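## Task

Move the red bin and the orange bin, and no other bins, to the bench edge closest to the arms. Put the hook back in its present spot, lying flat on the bench with its handle sticking out past that same edge. Every other object must finish resting on the same thing it rests on now. Anything that stays in place only because a robot is holding it does not count. Finish by opening the grippers and moving the arms away.

## Robot and tools

ROBOTS. Three identical i2rt Big YAM arms, named arm1, arm2 and arm3. Each has six revolute joints, a two-finger gripper and a wrist camera (arm1_cam_wrist, arm2_cam_wrist, arm3_cam_wrist). Two fixed room cameras, room_a and room_b, watch the bench. With joints 1 and 6 at zero and the hand level and pointing forward, the wrist camera rides on top of the hand looking toward the fingertips. The hand reaches roughly 1.0 m from the joint 1 axis at full extension. Joints move at different speeds, so the hand can sweep a wide, curved path between two postures.

FRAMES. Everything shares one scene frame with its origin on the floor and +z upward. The 'hand' point is midway between the fingertips; the hand's z axis runs along the fingers and its y axis is the direction the fingers open and close. Robot foot poses are never printed. Camera calibration (OpenCV conventions, K in image pixels, T_world_to_cam in metres) is given per camera; real cameras can be off by a couple of degrees and millimetres, and wrist camera poses are derived from reported joint angles, so they inherit joint errors.

execute_actions. Argument 'actions' is a list holding exactly one action or nothing (empty list = just report state and images). The action is an object keyed by robot name; each robot gets its own object containing 'joints', a map from joint name to an absolute target (not an offset). Keys and ranges: joint1_rad -2.879 to 2.879 (base yaw, positive counter-clockwise seen from above, 0 faces where the foot faces); joint2_rad 0 to 3.141 (shoulder, 0 has the upper arm pointing backward and roughly level, increasing lifts it up then forward); joint3_rad 0 to 3.019 (elbow, 0 folded, increasing opens); joint4_rad -1.692 to 1.57 (hand pitch, positive tips fingers up); joint5_rad -1.57 to 1.57 (sideways hand swing, positive to the arm's right); joint6_rad -2.094 to 2.094 (hand roll, positive clockwise viewed from behind); gripper_m 0 to 0.093 metres of fingertip separation. Radians for joints, metres for the gripper. Completion tolerances are ±0.045, ±0.14, ±0.09, ±0.055, ±0.03, ±0.035 rad and ±0.003 m respectively. All named motions start at once and may finish at different moments. A joint or robot you omit may keep pushing to its earlier target. Optional 'cameras': list of names from arm1_cam_wrist, arm2_cam_wrist, arm3_cam_wrist, room_a, room_b, all; omitted, null or ['all'] gives every camera, [] gives none. Any unknown key, camera name or out-of-range number rejects the whole call and nothing moves. The 'pictures' line lists which camera each returned image comes from.

wait. 'seconds' from 0 to 10; commands nothing new and returns state and images like an empty action.

zoom_image. 'camera' (one of the five names) and 'region' [x0, y0, x1, y1] in pixels of that camera's most recent full image, origin top-left, at most 504 by 504. Gives a sharper crop.

finished_scene. 'scene' is the number of the current scene; it ends that scene permanently, reports success, and gives the next task. The goal must already be met and stable, with grippers released and arms clear.

RESULT LINES. joint_status tells how each commanded motion ended. 'off_target': stopped short and may still push. 'contact_stop' or 'time_out': the joint abandons its target and holds where it stopped, though after time_out it may keep a nearby target (up to 0.375, 0.375, 0.113, 0.225, 0.075, 0.3 rad for joints 1 to 6) and keep pushing, resuming motion if the path frees. 'not_followed' (with 'joint command not followed' and usually a 'cause:' line): a self/inter-arm clearance check withheld that arm's joint targets; the gripper target still runs, and the withheld targets may be retried on later actions until replaced. An empty call never shows this. on_its_own lists what moves without this call's command; 'held at' is the held target, not the actual position. To relieve a pushing joint, command its reported position. Tiny target changes may not move a joint at all. Loaded joints slowly sag. If a result reports a stop, any later execute_actions, wait or finished_scene calls in the same reply are skipped.

HAZARDS. Arms do not stop on contact and can push very hard. Never squeeze two robots together; the clearance check can be late and ignores fingers, gripper housings and wrist cameras, and the state never reports arm-to-arm contact. Objects touching robots are fine. Do not knock anything off the work area or onto the floor; that ends the scene. Avoid drops, slips, slams and hard pushes. Loose objects may occasionally get a small nudge from outside. Robots keep holding the last command while you think, and arms act independently.

MOTOR HEAT. Holding loads or pushing heats motors, even during thinking. A MOTOR HOT line appears at 85 °C; at 100 °C an OVER-TEMPERATURE FAULT drops that whole arm until it cools, and unfinished keys read 'limit_stop_at_motor_heat' (resend those targets; that gap doesn't imply contact). Some heat persists into the next scene. Faster robot motion is preferred.

Each tool is called after "Emit:" as name([rows], argument=value, ...), one row to a line, values as JSON.

## Session

Emit:
execute_actions(actions=[])

Scene clock: 0.00 s.
Motor temperatures (°C, as the motors report them): arm1=[24 25 22 23 23 22] | arm2=[24 25 22 22 22 25] | arm3=[24 23 22 22 25 23]
arm1.joint_positions: joint1_rad=-0.059 joint2_rad=+0.539 joint3_rad=+1.701 joint4_rad=-1.437 joint5_rad=-0.073 joint6_rad=+0.198 gripper_m=+0.095
arm1.joint_status: not commanded
arm1.hand: x=-0.9462 y=+0.1194 z=+1.4412 quat_wxyz=(-0.390, +0.482, -0.635, -0.461) (m; scene frame)
arm2.joint_positions: joint1_rad=-0.600 joint2_rad=+0.261 joint3_rad=+1.317 joint4_rad=-1.392 joint5_rad=-0.095 joint6_rad=+0.433 gripper_m=+0.094
arm2.joint_status: not commanded
arm2.hand: x=+0.0488 y=+0.0914 z=+1.3187 quat_wxyz=(-0.438, +0.205, -0.791, -0.375) (m; scene frame)
arm3.joint_positions: joint1_rad=+0.525 joint2_rad=+0.537 joint3_rad=+1.472 joint4_rad=-1.283 joint5_rad=+0.309 joint6_rad=+0.276 gripper_m=+0.095
arm3.joint_status: not commanded
arm3.hand: x=+0.9268 y=+0.1913 z=+1.3601 quat_wxyz=(-0.346, +0.556, -0.598, -0.462) (m; scene frame)
pictures: arm1_cam_wrist, arm2_cam_wrist, arm3_cam_wrist, room_a, room_b
Images, in order (width x height): arm1_cam_wrist 504x504, arm2_cam_wrist 504x504, arm3_cam_wrist 504x504, room_a 896x504, room_b 896x504.

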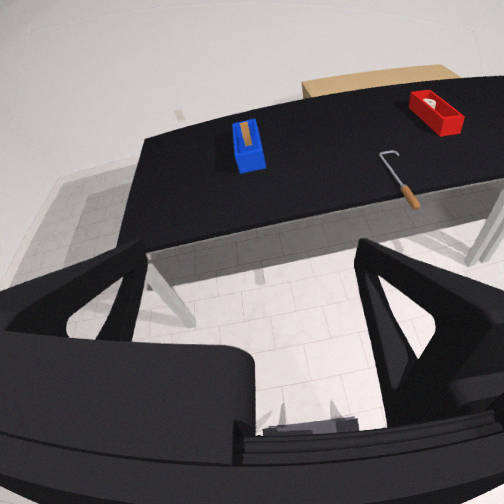

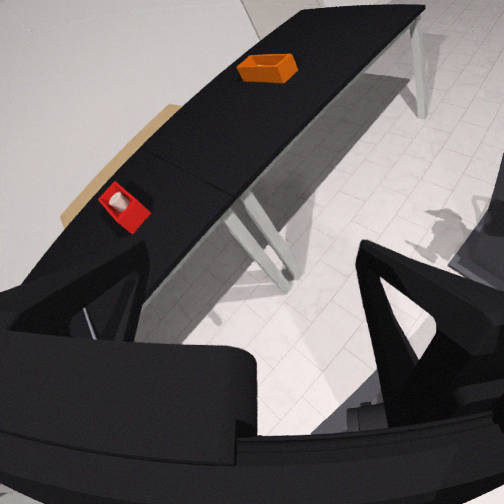

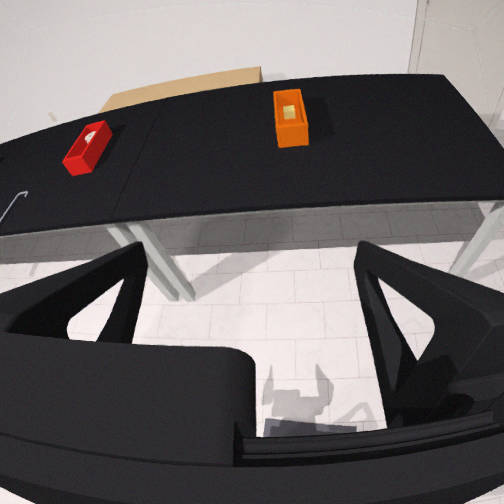

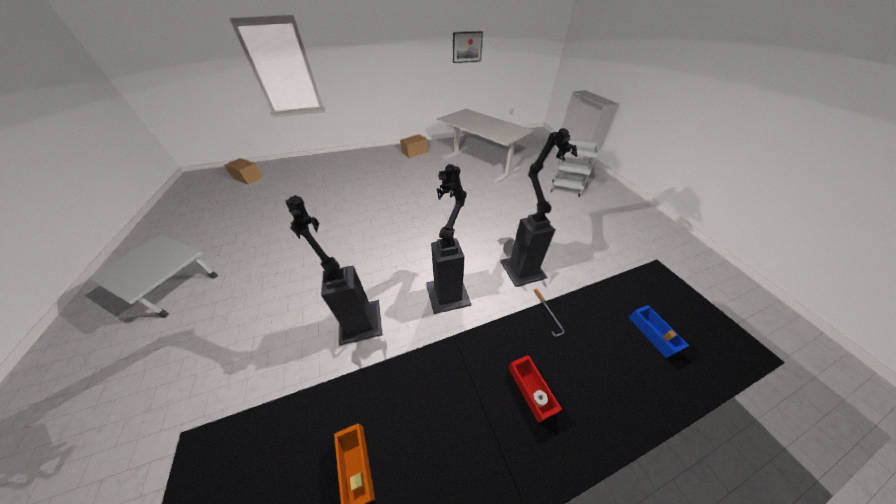

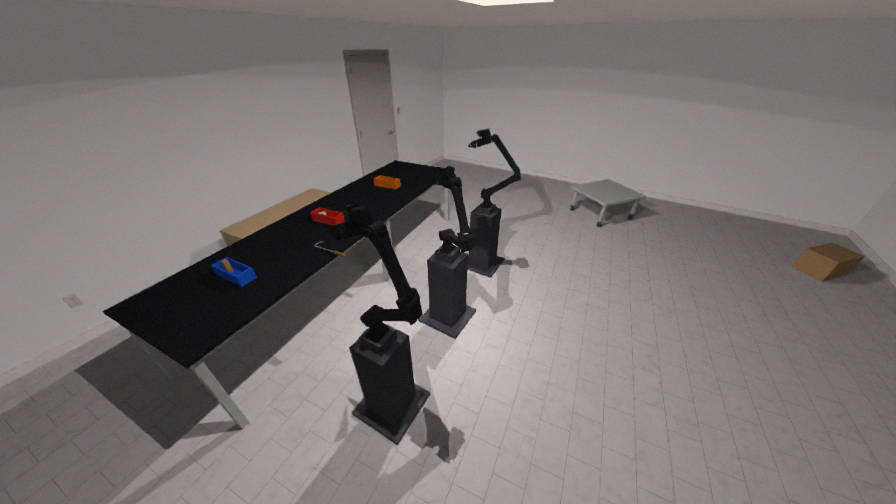

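Emit:
execute_actions([
  {"arm2":{"joints":{"joint1_rad":0,"joint2_rad":1.2,"joint3_rad":1.2,"joint4_rad":0,"joint5_rad":0,"joint6_rad":0}},"arm3":{"joints":{"joint1_rad":0,"joint2_rad":1.2,"joint3_rad":0.7,"joint4_rad":0.5,"joint5_rad":0,"joint6_rad":0}},"arm1":{"joints":{"joint1_rad":0.5,"joint2_rad":0.5,"joint3_rad":0.5,"joint4_rad":0,"joint5_rad":0,"joint6_rad":0}}},
], cameras=["room_a","arm2_cam_wrist"])

Emit:
zoom_image(camera="room_a", region=[300,270,620,504])

Scene clock: 20.87 s.
Motor temperatures (°C, as the motors report them): arm1=[24 25 23 23 23 22] | arm2=[24 25 24 22 22 25] | arm3=[24 23 25 22 25 23]
arm1.joint_positions: joint1_rad=+0.497 joint2_rad=+0.510 joint3_rad=+0.490 joint4_rad=-0.019 joint5_rad=-0.002 joint6_rad=+0.007 gripper_m=+0.095
arm1.joint_status: all done
arm1.hand: x=-1.0954 y=+0.3199 z=+1.1314 quat_wxyz=(-0.372, +0.605, -0.392, -0.584) (m; scene frame)
arm2.joint_positions: joint1_rad=-0.003 joint2_rad=+1.215 joint3_rad=+1.180 joint4_rad=-0.017 joint5_rad=+0.001 joint6_rad=+0.010 gripper_m=+0.094
arm2.joint_status: all done
arm2.hand: x=+0.0648 y=+0.5870 z=+1.2495 quat_wxyz=(-0.509, +0.486, -0.544, -0.457) (m; scene frame)
arm3.joint_positions: joint1_rad=-0.004 joint2_rad=+1.218 joint3_rad=+0.702 joint4_rad=+0.482 joint5_rad=+0.002 joint6_rad=+0.014 gripper_m=+0.095
arm3.joint_status: all done
arm3.hand: x=+1.0048 y=+0.5315 z=+1.0591 quat_wxyz=(-0.507, +0.478, -0.543, -0.469) (m; scene frame)
pictures: arm2_cam_wrist, room_a
camera_calibration (this result's frames):
arm2_cam_wrist: T_world_to_cam=[[0.992942, -0.11715, -0.0184889, 0.0287747], [-0.0879527, -0.622772, -0.777444, 1.35023], [0.0795635, 0.773583, -0.62868, 0.451658], [0, 0, 0, 1]] pos_world=[0.0542491, 0.49486, 1.33421]
Images, in order (width x height): arm2_cam_wrist 504x504, room_a 896x504.

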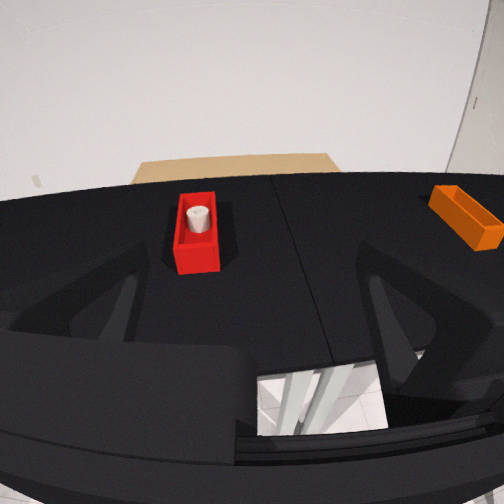

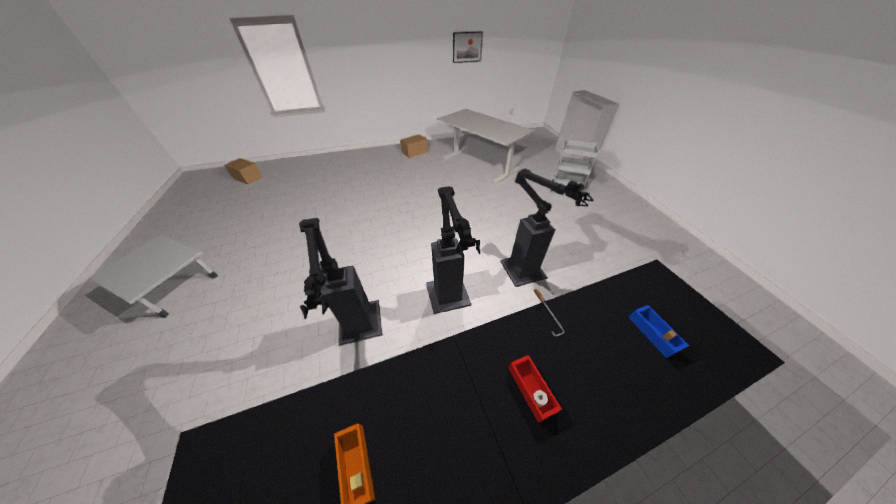

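Region (300, 270, 620, 504) of room_a's 896x504 image, scaled by 1.575, with more detail than that image has; it fills the top 369 rows of this view, and the rest is white.

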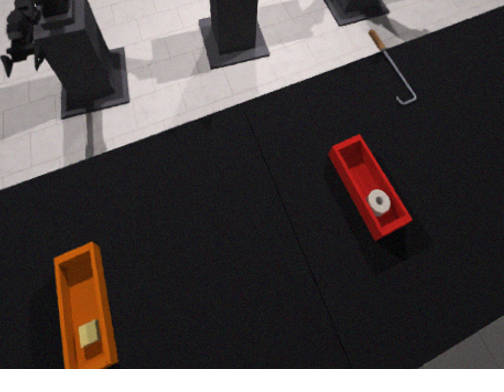

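Emit:
execute_actions([
  {"arm2":{"joints":{"joint1_rad":1.08,"joint2_rad":2.2,"joint3_rad":1.5,"joint4_rad":0.7,"joint5_rad":1.17}},"arm1":{"joints":{"joint1_rad":1.6}}},
], cameras=["room_a","arm2_cam_wrist"])

Scene clock: 41.03 s.
Motor temperatures (°C, as the motors report them): arm1=[24 25 26 23 23 22] | arm2=[24 26 26 22 22 25] | arm3=[24 23 25 22 25 23]
arm1.joint_positions: joint1_rad=+1.598 joint2_rad=+0.510 joint3_rad=+0.490 joint4_rad=-0.019 joint5_rad=-0.001 joint6_rad=+0.006 gripper_m=+0.095
arm1.joint_status: all done
arm1.hand: x=-1.3017 y=+0.0148 z=+1.1317 quat_wxyz=(-0.012, +0.720, -0.018, -0.693) (m; scene frame)
arm2.joint_positions: joint1_rad=+1.080 joint2_rad=+2.224 joint3_rad=+1.471 joint4_rad=+0.687 joint5_rad=+1.167 joint6_rad=+0.007 gripper_m=+0.095
arm2.joint_status: all done
arm2.hand: x=-0.5086 y=+0.5440 z=+0.8835 quat_wxyz=(-0.549, +0.474, -0.542, -0.424) (m; scene frame)
arm3.joint_positions: joint1_rad=-0.004 joint2_rad=+1.218 joint3_rad=+0.702 joint4_rad=+0.482 joint5_rad=+0.002 joint6_rad=+0.014 gripper_m=+0.095
arm3.joint_status: not commanded
arm3.hand: x=+1.0048 y=+0.5315 z=+1.0591 quat_wxyz=(-0.507, +0.478, -0.543, -0.469) (m; scene frame)
pictures: arm2_cam_wrist, room_a
camera_calibration (this result's frames):
arm2_cam_wrist: T_world_to_cam=[[0.979222, -0.197544, 0.0458256, 0.566217], [-0.0845439, -0.603083, -0.793186, 0.993361], [0.184326, 0.772831, -0.607253, 0.33525], [0, 0, 0, 1]] pos_world=[-0.532265, 0.451841, 0.965554]
Images, in order (width x height): arm2_cam_wrist 504x504, room_a 896x504.

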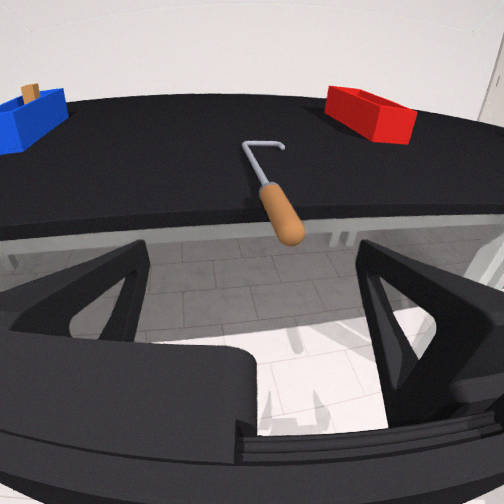

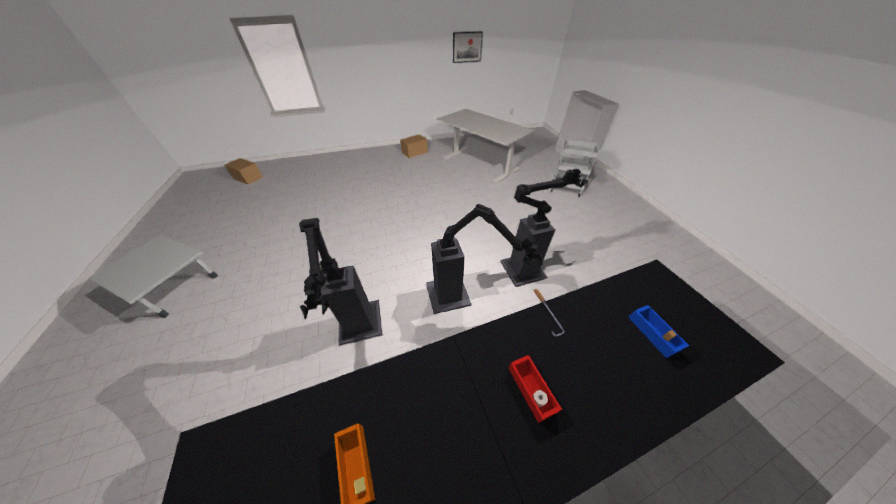

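Emit:
execute_actions([
  {"arm2":{"joints":{"joint1_rad":0.918,"joint2_rad":2.32,"joint3_rad":1.42,"joint4_rad":0.97,"joint5_rad":0.878,"gripper_m":0.07}}},
], cameras=["room_b","arm2_cam_wrist"])

Emit:
zoom_image(camera="room_b", region=[290,200,450,300])

Scene clock: 49.70 s.
Motor temperatures (°C, as the motors report them): arm1=[24 25 26 23 23 22] | arm2=[24 26 26 22 22 25] | arm3=[24 23 26 22 25 23]
arm1.joint_positions: joint1_rad=+1.598 joint2_rad=+0.510 joint3_rad=+0.490 joint4_rad=-0.019 joint5_rad=-0.001 joint6_rad=+0.006 gripper_m=+0.095
arm1.joint_status: not commanded
arm1.hand: x=-1.3017 y=+0.0148 z=+1.1317 quat_wxyz=(-0.012, +0.720, -0.018, -0.693) (m; scene frame)
arm2.joint_positions: joint1_rad=+0.914 joint2_rad=+2.338 joint3_rad=+1.407 joint4_rad=+0.955 joint5_rad=+0.881 joint6_rad=+0.007 gripper_m=+0.070
arm2.joint_status: all done
arm2.hand: x=-0.4440 y=+0.6145 z=+0.8174 quat_wxyz=(-0.513, +0.476, -0.522, -0.487) (m; scene frame)
arm3.joint_positions: joint1_rad=-0.004 joint2_rad=+1.218 joint3_rad=+0.702 joint4_rad=+0.482 joint5_rad=+0.002 joint6_rad=+0.014 gripper_m=+0.095
arm3.joint_status: not commanded
arm3.hand: x=+1.0048 y=+0.5315 z=+1.0591 quat_wxyz=(-0.507, +0.478, -0.543, -0.469) (m; scene frame)
pictures: arm2_cam_wrist, room_b
camera_calibration (this result's frames):
arm2_cam_wrist: T_world_to_cam=[[0.996269, -0.0787849, -0.0352165, 0.520768], [-0.0740894, -0.571624, -0.817164, 0.993808], [0.0442496, 0.816724, -0.575329, 0.113439], [0, 0, 0, 1]] pos_world=[-0.450214, 0.516465, 0.895709]
Images, in order (width x height): arm2_cam_wrist 504x504, room_b 896x504.

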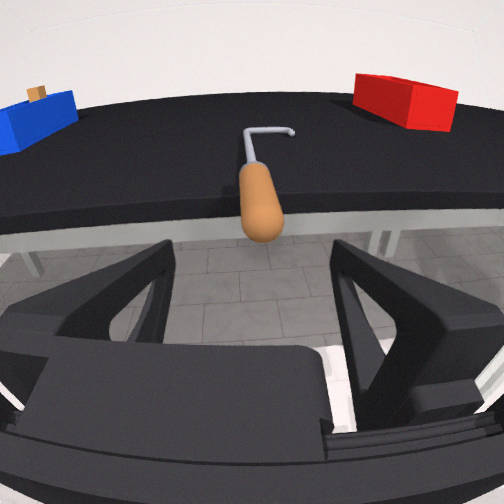

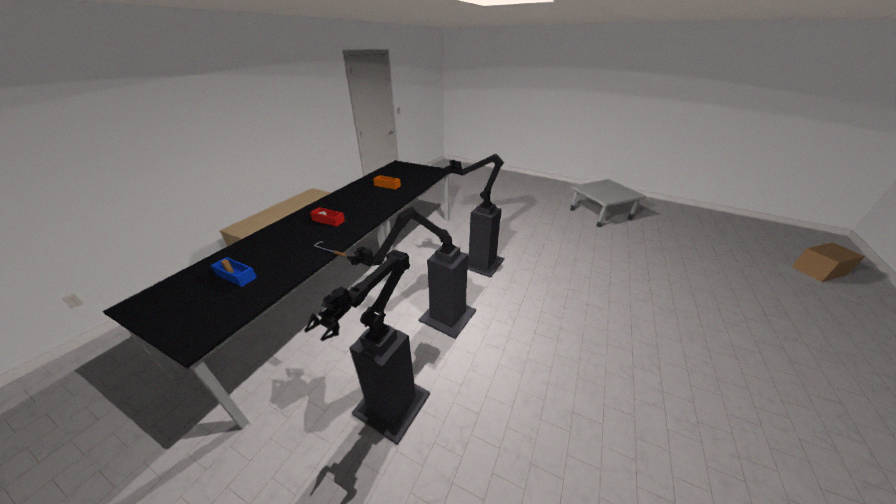

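Region (290, 200, 450, 300) of room_b's 896x504 image, scaled by 3.150, with more detail than that image has; it fills the top 315 rows of this view, and the rest is white.

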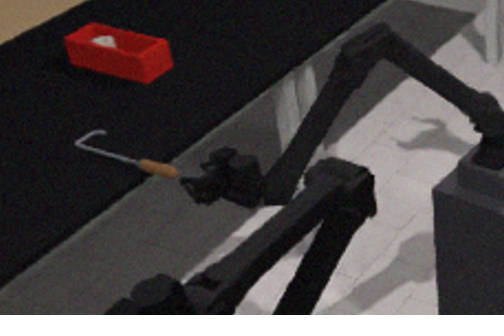

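Emit:
execute_actions([
  {"arm2":{"joints":{"joint1_rad":0.836,"joint2_rad":2.44,"joint3_rad":1.56,"joint4_rad":0.93,"joint5_rad":0.754}}},
], cameras=["room_b","arm2_cam_wrist"])

Emit:
zoom_image(camera="room_b", region=[300,220,400,280])

Scene clock: 59.03 s.
Motor temperatures (°C, as the motors report them): arm1=[24 25 27 23 23 22] | arm2=[24 27 25 22 22 25] | arm3=[24 23 26 22 25 23]
arm1.joint_positions: joint1_rad=+1.598 joint2_rad=+0.510 joint3_rad=+0.490 joint4_rad=-0.019 joint5_rad=-0.001 joint6_rad=+0.006 gripper_m=+0.095
arm1.joint_status: not commanded
arm1.hand: x=-1.3017 y=+0.0148 z=+1.1317 quat_wxyz=(-0.012, +0.720, -0.018, -0.693) (m; scene frame)
arm2.joint_positions: joint1_rad=+0.827 joint2_rad=+2.440 joint3_rad=+1.525 joint4_rad=+0.932 joint5_rad=+0.757 joint6_rad=+0.007 gripper_m=+0.070
arm2.joint_status: all done
arm2.hand: x=-0.4279 y=+0.6725 z=+0.7867 quat_wxyz=(-0.505, +0.488, -0.512, -0.494) (m; scene frame)
arm3.joint_positions: joint1_rad=-0.004 joint2_rad=+1.218 joint3_rad=+0.702 joint4_rad=+0.482 joint5_rad=+0.002 joint6_rad=+0.014 gripper_m=+0.095
arm3.joint_status: not commanded
arm3.hand: x=+1.0048 y=+0.5315 z=+1.0591 quat_wxyz=(-0.507, +0.478, -0.543, -0.469) (m; scene frame)
pictures: arm2_cam_wrist, room_b
camera_calibration (this result's frames):
arm2_cam_wrist: T_world_to_cam=[[0.998709, -0.0415439, -0.0292266, 0.479447], [-0.0478498, -0.576403, -0.815764, 1.01647], [0.0170437, 0.816109, -0.577647, 0.0383001], [0, 0, 0, 1]] pos_world=[-0.430843, 0.574556, 0.865334]
Images, in order (width x height): arm2_cam_wrist 504x504, room_b 896x504.

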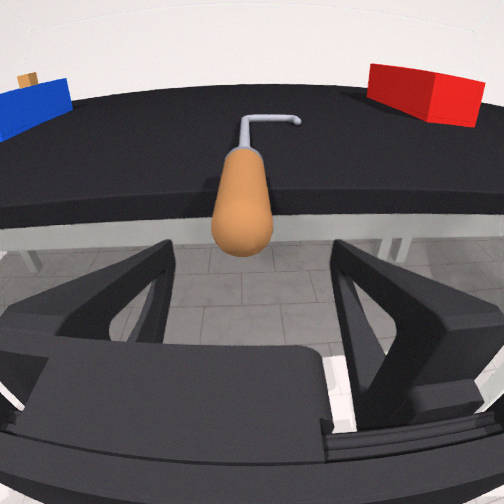

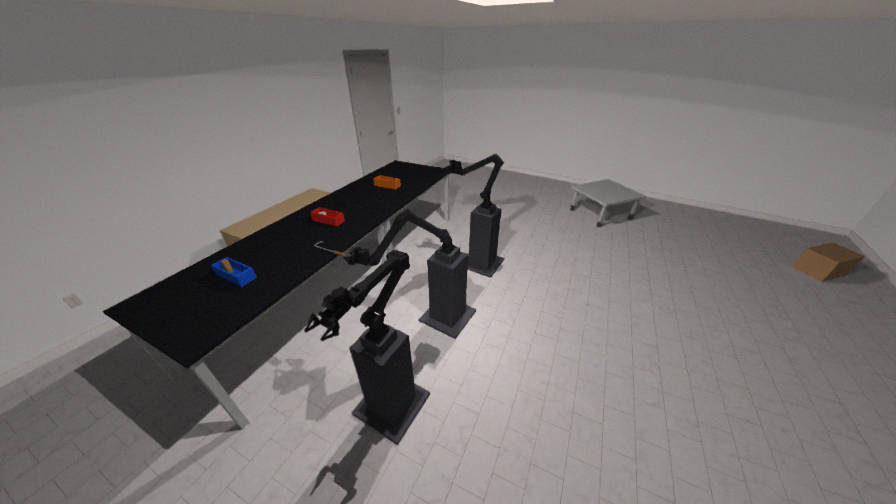

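Region (300, 220, 400, 280) of room_b's 896x504 image, scaled by 5.040, with more detail than that image has; it fills the top 302 rows of this view, and the rest is white.

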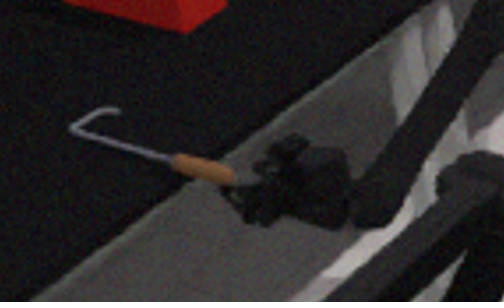

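Emit:
execute_actions([
  {"arm2":{"joints":{"joint1_rad":0.776,"joint2_rad":2.565,"joint3_rad":1.785,"joint4_rad":0.84,"joint5_rad":0.688}}},
], cameras=["arm2_cam_wrist"])

Scene clock: 63.27 s.
Motor temperatures (°C, as the motors report them): arm1=[24 25 27 23 23 22] | arm2=[24 27 25 22 22 25] | arm3=[24 23 26 22 25 23]
arm1.joint_positions: joint1_rad=+1.598 joint2_rad=+0.510 joint3_rad=+0.490 joint4_rad=-0.019 joint5_rad=-0.001 joint6_rad=+0.006 gripper_m=+0.095
arm1.joint_status: not commanded
arm1.hand: x=-1.3017 y=+0.0148 z=+1.1317 quat_wxyz=(-0.012, +0.720, -0.018, -0.693) (m; scene frame)
arm2.joint_positions: joint1_rad=+0.774 joint2_rad=+2.572 joint3_rad=+1.747 joint4_rad=+0.841 joint5_rad=+0.691 joint6_rad=+0.007 gripper_m=+0.070
arm2.joint_status: all done
arm2.hand: x=-0.4331 y=+0.7328 z=+0.7624 quat_wxyz=(-0.502, +0.491, -0.509, -0.497) (m; scene frame)
arm3.joint_positions: joint1_rad=-0.004 joint2_rad=+1.218 joint3_rad=+0.702 joint4_rad=+0.482 joint5_rad=+0.002 joint6_rad=+0.014 gripper_m=+0.095
arm3.joint_status: not commanded
arm3.hand: x=+1.0048 y=+0.5315 z=+1.0591 quat_wxyz=(-0.507, +0.478, -0.543, -0.469) (m; scene frame)
pictures: arm2_cam_wrist
camera_calibration (this result's frames):
arm2_cam_wrist: T_world_to_cam=[[0.999198, -0.0285767, -0.0280576, 0.476315], [-0.0394088, -0.576907, -0.815859, 1.03526], [0.00712792, 0.81631, -0.57757, -0.0293982], [0, 0, 0, 1]] pos_world=[-0.434925, 0.634859, 0.841013]
Images, in order (width x height): arm2_cam_wrist 504x504.

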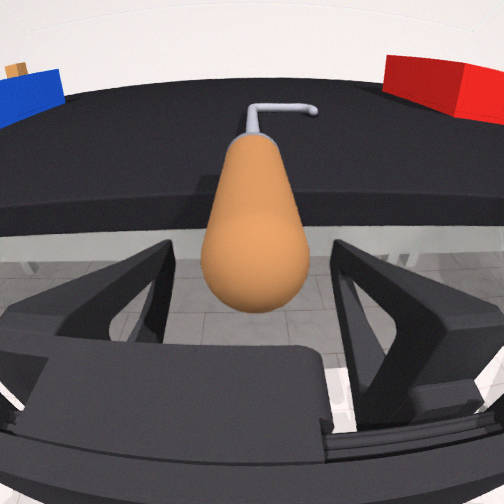

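Emit:
execute_actions([
  {"arm2":{"joints":{"joint2_rad":2.54,"joint3_rad":1.82,"joint4_rad":0.79}}},
], cameras=["arm2_cam_wrist"])

Scene clock: 68.97 s.
Motor temperatures (°C, as the motors report them): arm1=[24 25 27 23 23 22] | arm2=[24 27 26 22 22 25] | arm3=[24 23 26 22 25 23]
arm1.joint_positions: joint1_rad=+1.598 joint2_rad=+0.510 joint3_rad=+0.490 joint4_rad=-0.019 joint5_rad=-0.001 joint6_rad=+0.006 gripper_m=+0.095
arm1.joint_status: not commanded
arm1.hand: x=-1.3017 y=+0.0148 z=+1.1317 quat_wxyz=(-0.012, +0.720, -0.018, -0.693) (m; scene frame)
arm2.joint_positions: joint1_rad=+0.774 joint2_rad=+2.571 joint3_rad=+1.782 joint4_rad=+0.794 joint5_rad=+0.691 joint6_rad=+0.007 gripper_m=+0.070
arm2.joint_status: all done
arm2.hand: x=-0.4393 y=+0.7407 z=+0.7695 quat_wxyz=(-0.502, +0.495, -0.509, -0.493) (m; scene frame)
arm3.joint_positions: joint1_rad=-0.004 joint2_rad=+1.218 joint3_rad=+0.702 joint4_rad=+0.482 joint5_rad=+0.002 joint6_rad=+0.014 gripper_m=+0.095
arm3.joint_status: not commanded
arm3.hand: x=+1.0048 y=+0.5315 z=+1.0591 quat_wxyz=(-0.507, +0.478, -0.543, -0.469) (m; scene frame)
pictures: arm2_cam_wrist
camera_calibration (this result's frames):
arm2_cam_wrist: T_world_to_cam=[[0.999372, -0.0287377, -0.0207144, 0.477418], [-0.0336074, -0.584215, -0.810903, 1.04949], [0.0112018, 0.81109, -0.584814, -0.0204125], [0, 0, 0, 1]] pos_world=[-0.441619, 0.643405, 0.848988]
Images, in order (width x height): arm2_cam_wrist 504x504.

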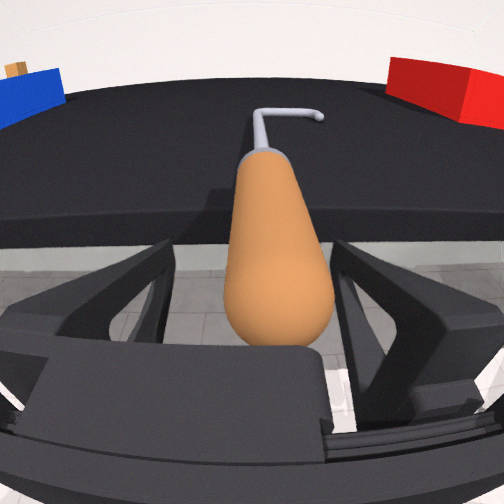

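Emit:
execute_actions([
  {"arm2":{"joints":{"joint1_rad":0.762,"joint2_rad":2.505,"joint4_rad":0.77}}},
], cameras=["arm2_cam_wrist"])

Scene clock: 71.43 s.
Motor temperatures (°C, as the motors report them): arm1=[24 25 27 23 23 22] | arm2=[24 28 26 22 22 25] | arm3=[24 23 26 22 25 23]
arm1.joint_positions: joint1_rad=+1.598 joint2_rad=+0.510 joint3_rad=+0.490 joint4_rad=-0.019 joint5_rad=-0.001 joint6_rad=+0.006 gripper_m=+0.095
arm1.joint_status: not commanded
arm1.hand: x=-1.3017 y=+0.0148 z=+1.1317 quat_wxyz=(-0.012, +0.720, -0.018, -0.693) (m; scene frame)
arm2.joint_positions: joint1_rad=+0.774 joint2_rad=+2.535 joint3_rad=+1.782 joint4_rad=+0.774 joint5_rad=+0.691 joint6_rad=+0.007 gripper_m=+0.070
arm2.joint_status: all done
arm2.hand: x=-0.4419 y=+0.7442 z=+0.7954 quat_wxyz=(-0.502, +0.490, -0.509, -0.499) (m; scene frame)
arm3.joint_positions: joint1_rad=-0.004 joint2_rad=+1.218 joint3_rad=+0.702 joint4_rad=+0.482 joint5_rad=+0.002 joint6_rad=+0.014 gripper_m=+0.095
arm3.joint_status: not commanded
arm3.hand: x=+1.0048 y=+0.5315 z=+1.0591 quat_wxyz=(-0.507, +0.478, -0.543, -0.469) (m; scene frame)
pictures: arm2_cam_wrist
camera_calibration (this result's frames):
arm2_cam_wrist: T_world_to_cam=[[0.999121, -0.0285011, -0.0307494, 0.488365], [-0.0415446, -0.574216, -0.817649, 1.06687], [0.00564715, 0.818208, -0.574895, -0.0237468], [0, 0, 0, 1]] pos_world=[-0.443479, 0.645963, 0.873692]
Images, in order (width x height): arm2_cam_wrist 504x504.

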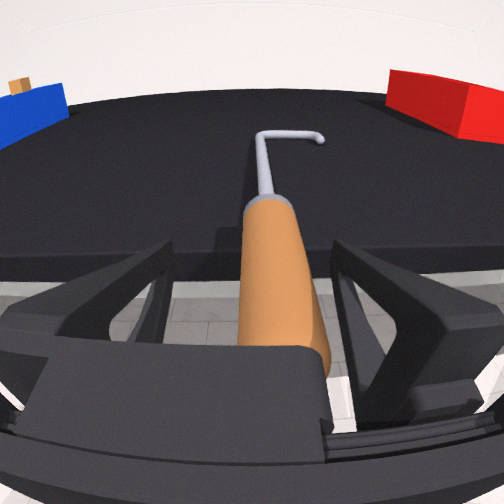

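Emit:
execute_actions([
  {"arm2":{"joints":{"joint1_rad":0.748,"joint4_rad":0.75}}},
], cameras=[])

Emit:
execute_actions([
  {"arm2":{"joints":{"gripper_m":0.0}}},
], cameras=["arm2_cam_wrist"])

Emit:
execute_actions([
  {"arm2":{"joints":{"joint2_rad":2.15,"joint4_rad":0.42}}},
], cameras=[])

Emit:
execute_actions([
  {"arm2":{"joints":{"joint1_rad":0.12,"joint5_rad":0,"joint6_rad":1.57,"joint3_rad":1.65,"joint4_rad":0.45}}},
], cameras=["arm2_cam_wrist","room_a","room_b"])

Scene clock: 76.20 s.
Motor temperatures (°C, as the motors report them): arm1=[24 25 27 23 23 22] | arm2=[24 28 26 22 22 25] | arm3=[24 23 26 22 25 23]
arm1.joint_positions: joint1_rad=+1.598 joint2_rad=+0.510 joint3_rad=+0.490 joint4_rad=-0.019 joint5_rad=-0.001 joint6_rad=+0.006 gripper_m=+0.095
arm1.joint_status: not commanded
arm1.hand: x=-1.3017 y=+0.0148 z=+1.1317 quat_wxyz=(-0.012, +0.720, -0.018, -0.693) (m; scene frame)
arm2.joint_positions: joint1_rad=+0.755 joint2_rad=+2.535 joint3_rad=+1.782 joint4_rad=+0.755 joint5_rad=+0.691 joint6_rad=+0.007 gripper_m=+0.070
arm2.joint_status: all done
arm2.hand: x=-0.4274 y=+0.7527 z=+0.7915 quat_wxyz=(-0.506, +0.491, -0.514, -0.487) (m; scene frame)
arm3.joint_positions: joint1_rad=-0.004 joint2_rad=+1.218 joint3_rad=+0.702 joint4_rad=+0.482 joint5_rad=+0.002 joint6_rad=+0.014 gripper_m=+0.095
arm3.joint_status: not commanded
arm3.hand: x=+1.0048 y=+0.5315 z=+1.0591 quat_wxyz=(-0.507, +0.478, -0.543, -0.469) (m; scene frame)
pictures: none
No camera images: the call's "cameras" was empty. Leave "cameras" out to get every camera's image.

Scene clock: 76.87 s.
Motor temperatures (°C, as the motors report them): arm1=[24 25 27 23 23 22] | arm2=[24 28 26 22 22 25] | arm3=[24 23 26 22 25 23]
arm1.joint_positions: joint1_rad=+1.598 joint2_rad=+0.510 joint3_rad=+0.490 joint4_rad=-0.019 joint5_rad=-0.001 joint6_rad=+0.006 gripper_m=+0.095
arm1.joint_status: not commanded
arm1.hand: x=-1.3017 y=+0.0148 z=+1.1317 quat_wxyz=(-0.012, +0.720, -0.018, -0.693) (m; scene frame)
arm2.joint_positions: joint1_rad=+0.755 joint2_rad=+2.535 joint3_rad=+1.782 joint4_rad=+0.754 joint5_rad=+0.688 joint6_rad=+0.006 gripper_m=+0.029
arm2.joint_status: gripper_m off_target (ended at +0.029, target +0.000)
arm2.hand: x=-0.4279 y=+0.7527 z=+0.7913 quat_wxyz=(-0.506, +0.493, -0.513, -0.488) (m; scene frame)
arm3.joint_positions: joint1_rad=-0.004 joint2_rad=+1.218 joint3_rad=+0.702 joint4_rad=+0.482 joint5_rad=+0.002 joint6_rad=+0.014 gripper_m=+0.095
arm3.joint_status: not commanded
arm3.hand: x=+1.0048 y=+0.5315 z=+1.0591 quat_wxyz=(-0.507, +0.478, -0.543, -0.469) (m; scene frame)
pictures: arm2_cam_wrist
camera_calibration (this result's frames):
arm2_cam_wrist: T_world_to_cam=[[0.998837, -0.0451494, -0.0168966, 0.475977], [-0.0401796, -0.586021, -0.809299, 1.07187], [0.0266376, 0.809037, -0.587154, -0.00754471], [0, 0, 0, 1]] pos_world=[-0.432156, 0.655733, 0.871077]
Images, in order (width x height): arm2_cam_wrist 504x504.

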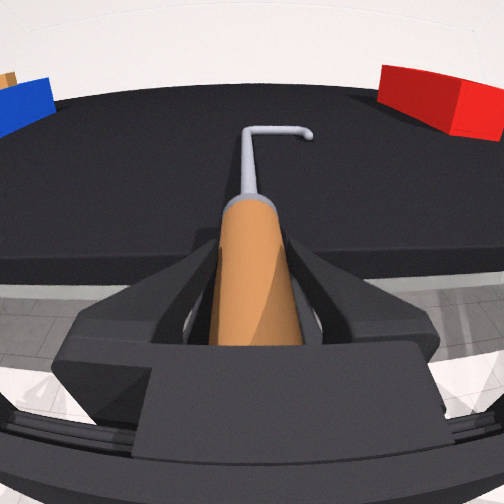

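Scene clock: 78.33 s.
Motor temperatures (°C, as the motors report them): arm1=[24 25 27 23 23 22] | arm2=[24 28 26 22 22 25] | arm3=[24 23 26 22 25 23]
arm1.joint_positions: joint1_rad=+1.598 joint2_rad=+0.510 joint3_rad=+0.490 joint4_rad=-0.019 joint5_rad=-0.001 joint6_rad=+0.006 gripper_m=+0.095
arm1.joint_status: not commanded
arm1.hand: x=-1.3017 y=+0.0148 z=+1.1317 quat_wxyz=(-0.012, +0.720, -0.018, -0.693) (m; scene frame)
arm2.joint_positions: joint1_rad=+0.754 joint2_rad=+2.187 joint3_rad=+1.782 joint4_rad=+0.401 joint5_rad=+0.687 joint6_rad=+0.005 gripper_m=+0.029
arm2.joint_status: all done
arm2.hand: x=-0.4264 y=+0.7535 z=+1.0110 quat_wxyz=(-0.506, +0.495, -0.513, -0.486) (m; scene frame)
arm3.joint_positions: joint1_rad=-0.004 joint2_rad=+1.218 joint3_rad=+0.702 joint4_rad=+0.482 joint5_rad=+0.002 joint6_rad=+0.014 gripper_m=+0.095
arm3.joint_status: not commanded
arm3.hand: x=+1.0048 y=+0.5315 z=+1.0591 quat_wxyz=(-0.507, +0.478, -0.543, -0.469) (m; scene frame)
pictures: none
No camera images: the call's "cameras" was empty. Leave "cameras" out to get every camera's image.

Scene clock: 80.67 s.
Motor temperatures (°C, as the motors report them): arm1=[24 25 27 23 23 22] | arm2=[24 28 26 22 22 25] | arm3=[24 23 26 22 25 23]
arm1.joint_positions: joint1_rad=+1.598 joint2_rad=+0.510 joint3_rad=+0.490 joint4_rad=-0.019 joint5_rad=-0.001 joint6_rad=+0.006 gripper_m=+0.095
arm1.joint_status: not commanded
arm1.hand: x=-1.3017 y=+0.0148 z=+1.1317 quat_wxyz=(-0.012, +0.720, -0.018, -0.693) (m; scene frame)
arm2.joint_positions: joint1_rad=+0.125 joint2_rad=+2.184 joint3_rad=+1.620 joint4_rad=+0.425 joint5_rad=+0.001 joint6_rad=+1.536 gripper_m=+0.029
arm2.joint_status: all done
arm2.hand: x=-0.0131 y=+0.8668 z=+0.9247 quat_wxyz=(-0.007, +0.021, -0.759, -0.651) (m; scene frame)
arm3.joint_positions: joint1_rad=-0.004 joint2_rad=+1.218 joint3_rad=+0.702 joint4_rad=+0.482 joint5_rad=+0.002 joint6_rad=+0.014 gripper_m=+0.095
arm3.joint_status: not commanded
arm3.hand: x=+1.0048 y=+0.5315 z=+1.0591 quat_wxyz=(-0.507, +0.478, -0.543, -0.469) (m; scene frame)
pictures: arm2_cam_wrist, room_a, room_b
camera_calibration (this result's frames):
arm2_cam_wrist: T_world_to_cam=[[0.0266985, -0.157816, -0.987108, 1.05118], [-0.806685, -0.586583, 0.0719627, 0.43889], [-0.590378, 0.794364, -0.142969, -0.438709], [0, 0, 0, 1]] pos_world=[0.0669773, 0.771833, 0.943321]
Images, in order (width x height): arm2_cam_wrist 504x504, room_a 896x504, room_b 896x504.

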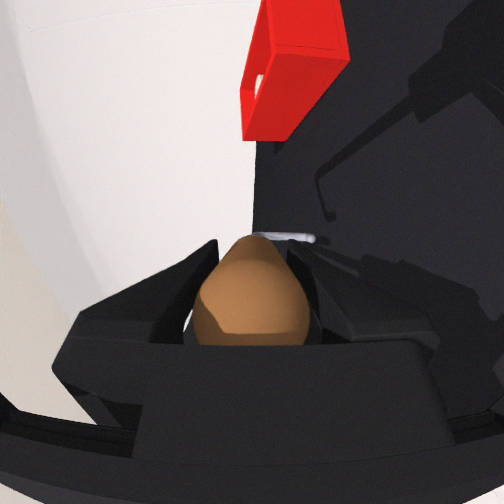

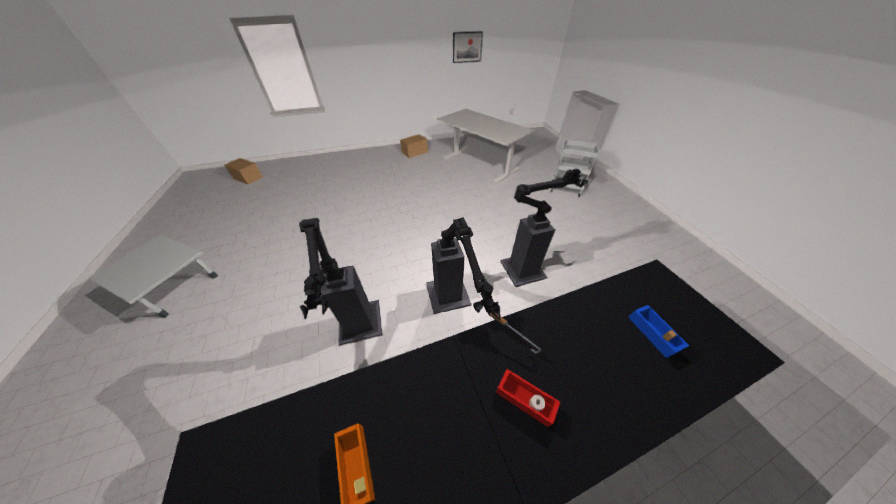

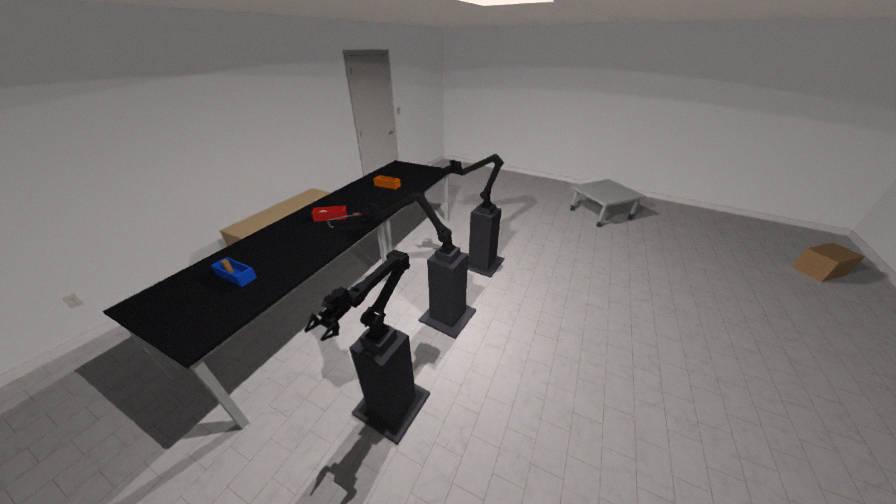

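Emit:
execute_actions([
  {"arm2":{"joints":{"joint4_rad":0.66}}},
], cameras=[])

Emit:
execute_actions([
  {"arm2":{"joints":{"joint2_rad":2.36,"joint3_rad":1.99,"joint4_rad":0.52,"joint5_rad":0.6}}},
], cameras=["arm2_cam_wrist","room_a","room_b"])

Scene clock: 86.87 s.
Motor temperatures (°C, as the motors report them): arm1=[24 25 27 23 23 22] | arm2=[24 28 26 22 22 25] | arm3=[24 23 26 22 25 23]
arm1.joint_positions: joint1_rad=+1.598 joint2_rad=+0.510 joint3_rad=+0.490 joint4_rad=-0.019 joint5_rad=-0.001 joint6_rad=+0.006 gripper_m=+0.095
arm1.joint_status: not commanded
arm1.hand: x=-1.3017 y=+0.0148 z=+1.1317 quat_wxyz=(-0.012, +0.720, -0.018, -0.693) (m; scene frame)
arm2.joint_positions: joint1_rad=+0.125 joint2_rad=+2.189 joint3_rad=+1.616 joint4_rad=+0.612 joint5_rad=+0.001 joint6_rad=+1.538 gripper_m=+0.029
arm2.joint_status: all done
arm2.hand: x=-0.0133 y=+0.8691 z=+0.9642 quat_wxyz=(-0.007, +0.019, -0.698, -0.716) (m; scene frame)
arm3.joint_positions: joint1_rad=-0.004 joint2_rad=+1.218 joint3_rad=+0.702 joint4_rad=+0.482 joint5_rad=+0.002 joint6_rad=+0.014 gripper_m=+0.095
arm3.joint_status: not commanded
arm3.hand: x=+1.0048 y=+0.5315 z=+1.0591 quat_wxyz=(-0.507, +0.478, -0.543, -0.469) (m; scene frame)
pictures: none
No camera images: the call's "cameras" was empty. Leave "cameras" out to get every camera's image.

Scene clock: 88.80 s.
Motor temperatures (°C, as the motors report them): arm1=[24 25 27 23 23 22] | arm2=[24 28 27 22 22 25] | arm3=[24 23 26 22 25 23]
arm1.joint_positions: joint1_rad=+1.598 joint2_rad=+0.510 joint3_rad=+0.490 joint4_rad=-0.019 joint5_rad=-0.001 joint6_rad=+0.006 gripper_m=+0.095
arm1.joint_status: not commanded
arm1.hand: x=-1.3017 y=+0.0148 z=+1.1317 quat_wxyz=(-0.012, +0.720, -0.018, -0.693) (m; scene frame)
arm2.joint_positions: joint1_rad=+0.123 joint2_rad=+2.430 joint3_rad=+1.913 joint4_rad=+0.491 joint5_rad=+0.599 joint6_rad=+1.551 gripper_m=+0.029
arm2.joint_status: all done
arm2.hand: x=+0.0844 y=+0.9073 z=+0.8933 quat_wxyz=(-0.215, -0.190, -0.692, -0.662) (m; scene frame)
arm3.joint_positions: joint1_rad=-0.004 joint2_rad=+1.218 joint3_rad=+0.702 joint4_rad=+0.482 joint5_rad=+0.002 joint6_rad=+0.014 gripper_m=+0.095
arm3.joint_status: not commanded
arm3.hand: x=+1.0048 y=+0.5315 z=+1.0591 quat_wxyz=(-0.507, +0.478, -0.543, -0.469) (m; scene frame)
pictures: arm2_cam_wrist, room_a, room_b
camera_calibration (this result's frames):
arm2_cam_wrist: T_world_to_cam=[[0.00514049, -0.0481432, -0.998827, 0.936736], [-0.999446, -0.0330783, -0.00354931, 0.125097], [-0.0328686, 0.998293, -0.0482866, -0.734396], [0, 0, 0, 1]] pos_world=[0.0960737, 0.782378, 0.90062]
Images, in order (width x height): arm2_cam_wrist 504x504, room_a 896x504, room_b 896x504.

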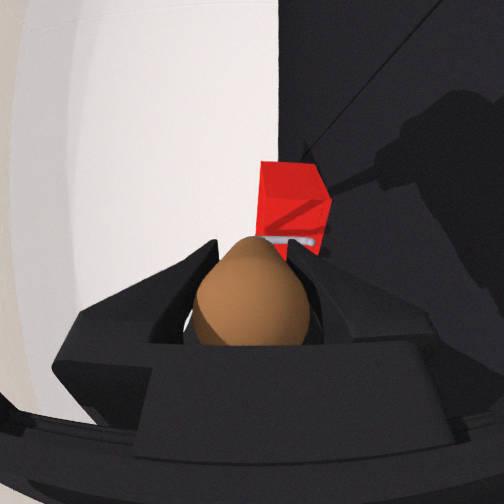

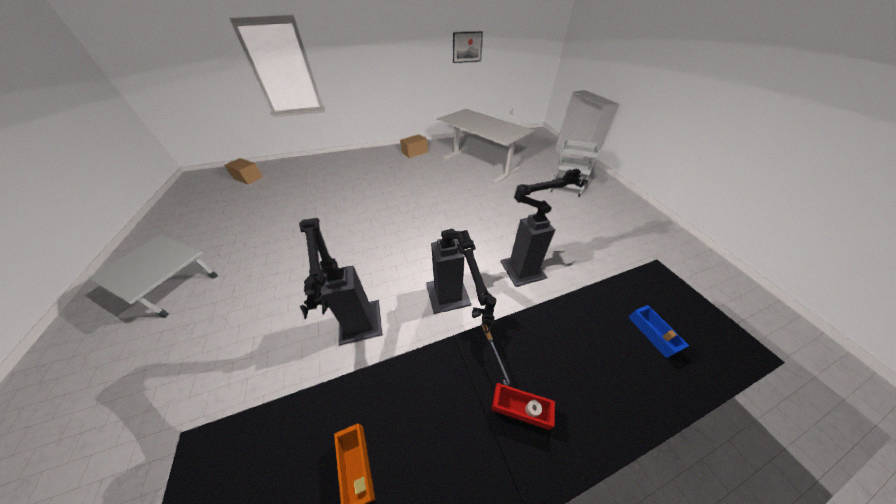

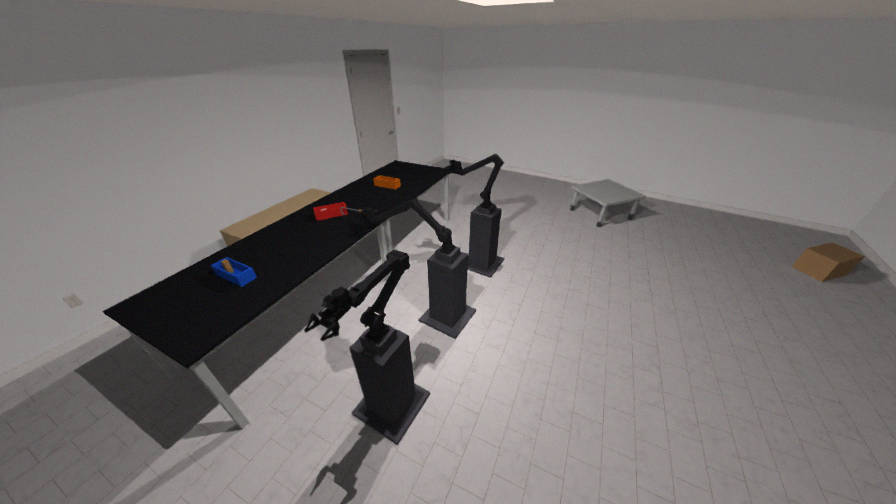

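Emit:
execute_actions([
  {"arm2":{"joints":{"joint2_rad":2.22}}},
], cameras=[])

Emit:
execute_actions([
  {"arm2":{"joints":{"joint2_rad":2.53,"joint3_rad":2.53,"joint4_rad":0.18}}},
], cameras=["arm2_cam_wrist","room_a","room_b"])

Scene clock: 97.07 s.
Motor temperatures (°C, as the motors report them): arm1=[24 25 28 23 23 22] | arm2=[24 29 28 22 22 25] | arm3=[24 23 26 22 25 23]
arm1.joint_positions: joint1_rad=+1.598 joint2_rad=+0.510 joint3_rad=+0.490 joint4_rad=-0.019 joint5_rad=-0.001 joint6_rad=+0.006 gripper_m=+0.095
arm1.joint_status: not commanded
arm1.hand: x=-1.3017 y=+0.0148 z=+1.1317 quat_wxyz=(-0.012, +0.720, -0.018, -0.693) (m; scene frame)
arm2.joint_positions: joint1_rad=+0.123 joint2_rad=+2.265 joint3_rad=+1.927 joint4_rad=+0.485 joint5_rad=+0.600 joint6_rad=+1.549 gripper_m=+0.029
arm2.joint_status: all done
arm2.hand: x=+0.0841 y=+0.8987 z=+1.0449 quat_wxyz=(-0.197, -0.209, -0.633, -0.719) (m; scene frame)
arm3.joint_positions: joint1_rad=-0.004 joint2_rad=+1.218 joint3_rad=+0.702 joint4_rad=+0.482 joint5_rad=+0.002 joint6_rad=+0.014 gripper_m=+0.095
arm3.joint_status: not commanded
arm3.hand: x=+1.0048 y=+0.5315 z=+1.0591 quat_wxyz=(-0.507, +0.478, -0.543, -0.469) (m; scene frame)
pictures: none
No camera images: the call's "cameras" was empty. Leave "cameras" out to get every camera's image.

Scene clock: 98.53 s.
Motor temperatures (°C, as the motors report them): arm1=[24 25 28 23 23 22] | arm2=[24 29 29 22 22 25] | arm3=[24 23 26 22 25 23]
arm1.joint_positions: joint1_rad=+1.598 joint2_rad=+0.510 joint3_rad=+0.490 joint4_rad=-0.019 joint5_rad=-0.001 joint6_rad=+0.006 gripper_m=+0.095
arm1.joint_status: not commanded
arm1.hand: x=-1.3017 y=+0.0148 z=+1.1317 quat_wxyz=(-0.012, +0.720, -0.018, -0.693) (m; scene frame)
arm2.joint_positions: joint1_rad=+0.123 joint2_rad=+2.582 joint3_rad=+2.451 joint4_rad=+0.153 joint5_rad=+0.602 joint6_rad=+1.554 gripper_m=+0.029
arm2.joint_status: all done
arm2.hand: x=+0.0831 y=+0.9809 z=+0.9900 quat_wxyz=(-0.210, -0.198, -0.675, -0.679) (m; scene frame)
arm3.joint_positions: joint1_rad=-0.004 joint2_rad=+1.218 joint3_rad=+0.702 joint4_rad=+0.482 joint5_rad=+0.002 joint6_rad=+0.014 gripper_m=+0.095
arm3.joint_status: not commanded
arm3.hand: x=+1.0048 y=+0.5315 z=+1.0591 quat_wxyz=(-0.507, +0.478, -0.543, -0.469) (m; scene frame)
pictures: arm2_cam_wrist, room_a, room_b
camera_calibration (this result's frames):
arm2_cam_wrist: T_world_to_cam=[[0.00173139, 0.00310605, -0.999994, 0.988023], [-0.999535, -0.0304425, -0.00182515, 0.12231], [-0.030448, 0.999532, 0.0030519, -0.855471], [0, 0, 0, 1]] pos_world=[0.0944953, 0.855725, 0.990851]
Images, in order (width x height): arm2_cam_wrist 504x504, room_a 896x504, room_b 896x504.

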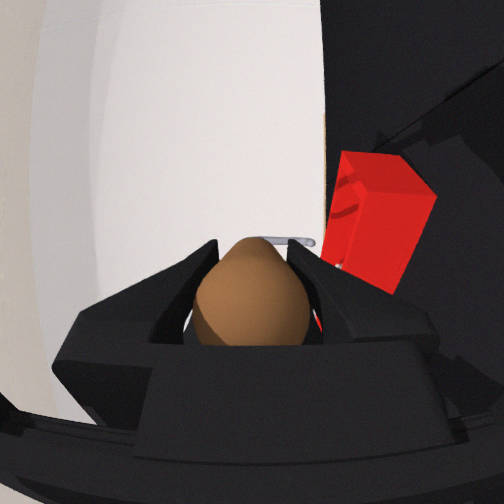

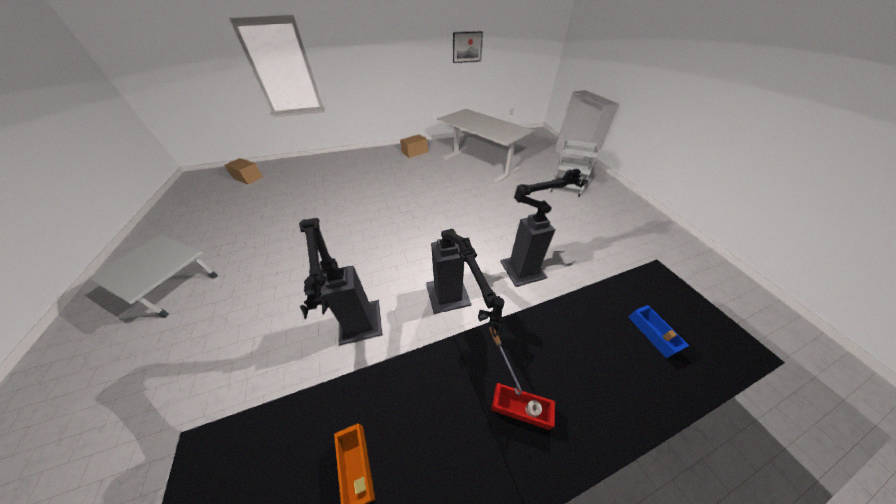

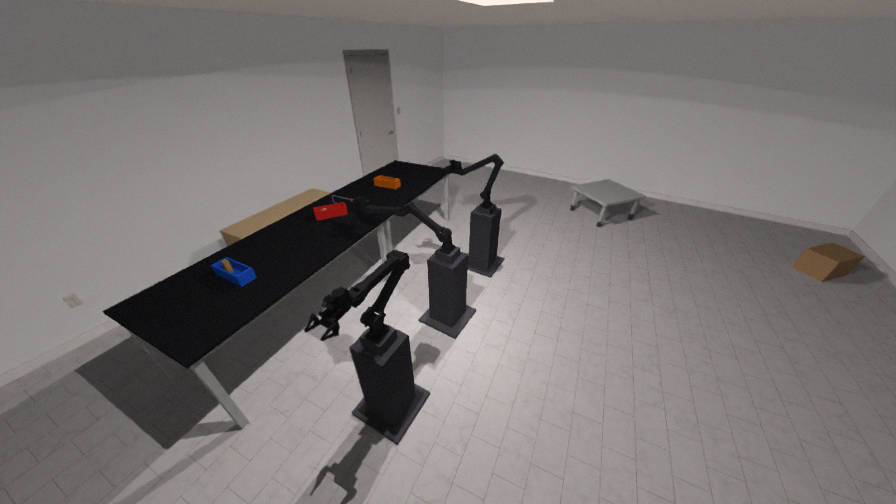

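Emit:
execute_actions([
  {"arm2":{"joints":{"joint3_rad":2.42}}},
], cameras=["arm2_cam_wrist","room_a"])

Scene clock: 101.33 s.
Motor temperatures (°C, as the motors report them): arm1=[24 25 28 23 23 22] | arm2=[24 29 29 22 22 25] | arm3=[24 23 26 22 25 23]
arm1.joint_positions: joint1_rad=+1.598 joint2_rad=+0.510 joint3_rad=+0.490 joint4_rad=-0.019 joint5_rad=-0.001 joint6_rad=+0.006 gripper_m=+0.095
arm1.joint_status: not commanded
arm1.hand: x=-1.3017 y=+0.0148 z=+1.1317 quat_wxyz=(-0.012, +0.720, -0.018, -0.693) (m; scene frame)
arm2.joint_positions: joint1_rad=+0.123 joint2_rad=+2.582 joint3_rad=+2.392 joint4_rad=+0.158 joint5_rad=+0.601 joint6_rad=+1.565 gripper_m=+0.029
arm2.joint_status: all done
arm2.hand: x=+0.0832 y=+0.9768 z=+0.9560 quat_wxyz=(-0.211, -0.195, -0.692, -0.662) (m; scene frame)
arm3.joint_positions: joint1_rad=-0.004 joint2_rad=+1.218 joint3_rad=+0.702 joint4_rad=+0.482 joint5_rad=+0.002 joint6_rad=+0.014 gripper_m=+0.095
arm3.joint_status: not commanded
arm3.hand: x=+1.0048 y=+0.5315 z=+1.0591 quat_wxyz=(-0.507, +0.478, -0.543, -0.469) (m; scene frame)
pictures: arm2_cam_wrist, room_a
camera_calibration (this result's frames):
arm2_cam_wrist: T_world_to_cam=[[-0.00656476, -0.0453265, -0.998951, 1.00103], [-0.999485, -0.0310714, 0.0079781, 0.113411], [-0.0314004, 0.998489, -0.0450992, -0.804214], [0, 0, 0, 1]] pos_world=[0.0946712, 0.851896, 0.962804]
Images, in order (width x height): arm2_cam_wrist 504x504, room_a 896x504.

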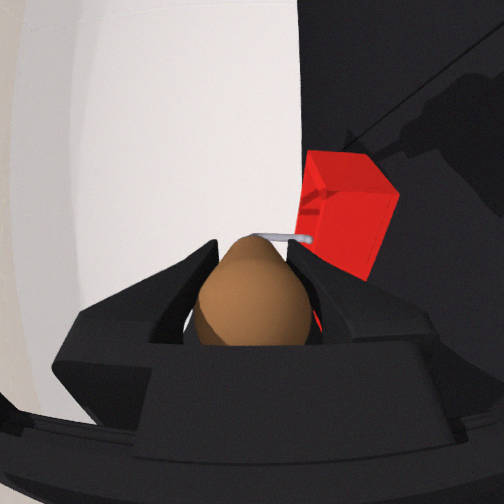

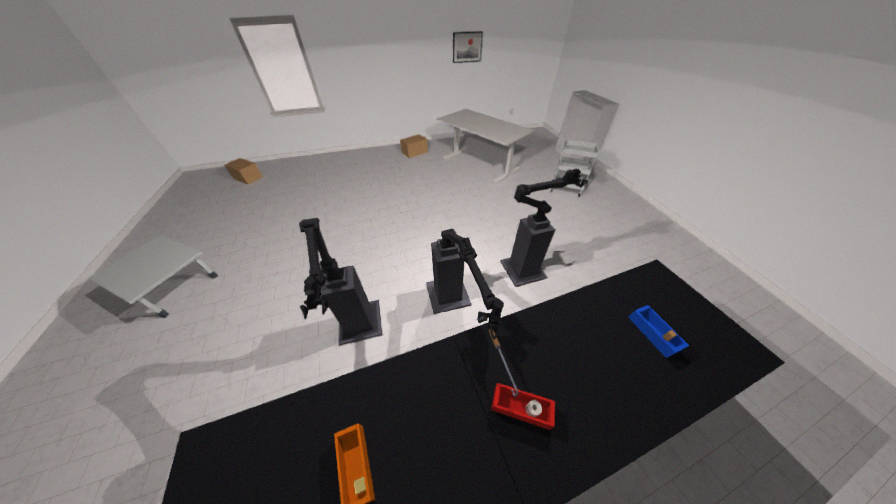

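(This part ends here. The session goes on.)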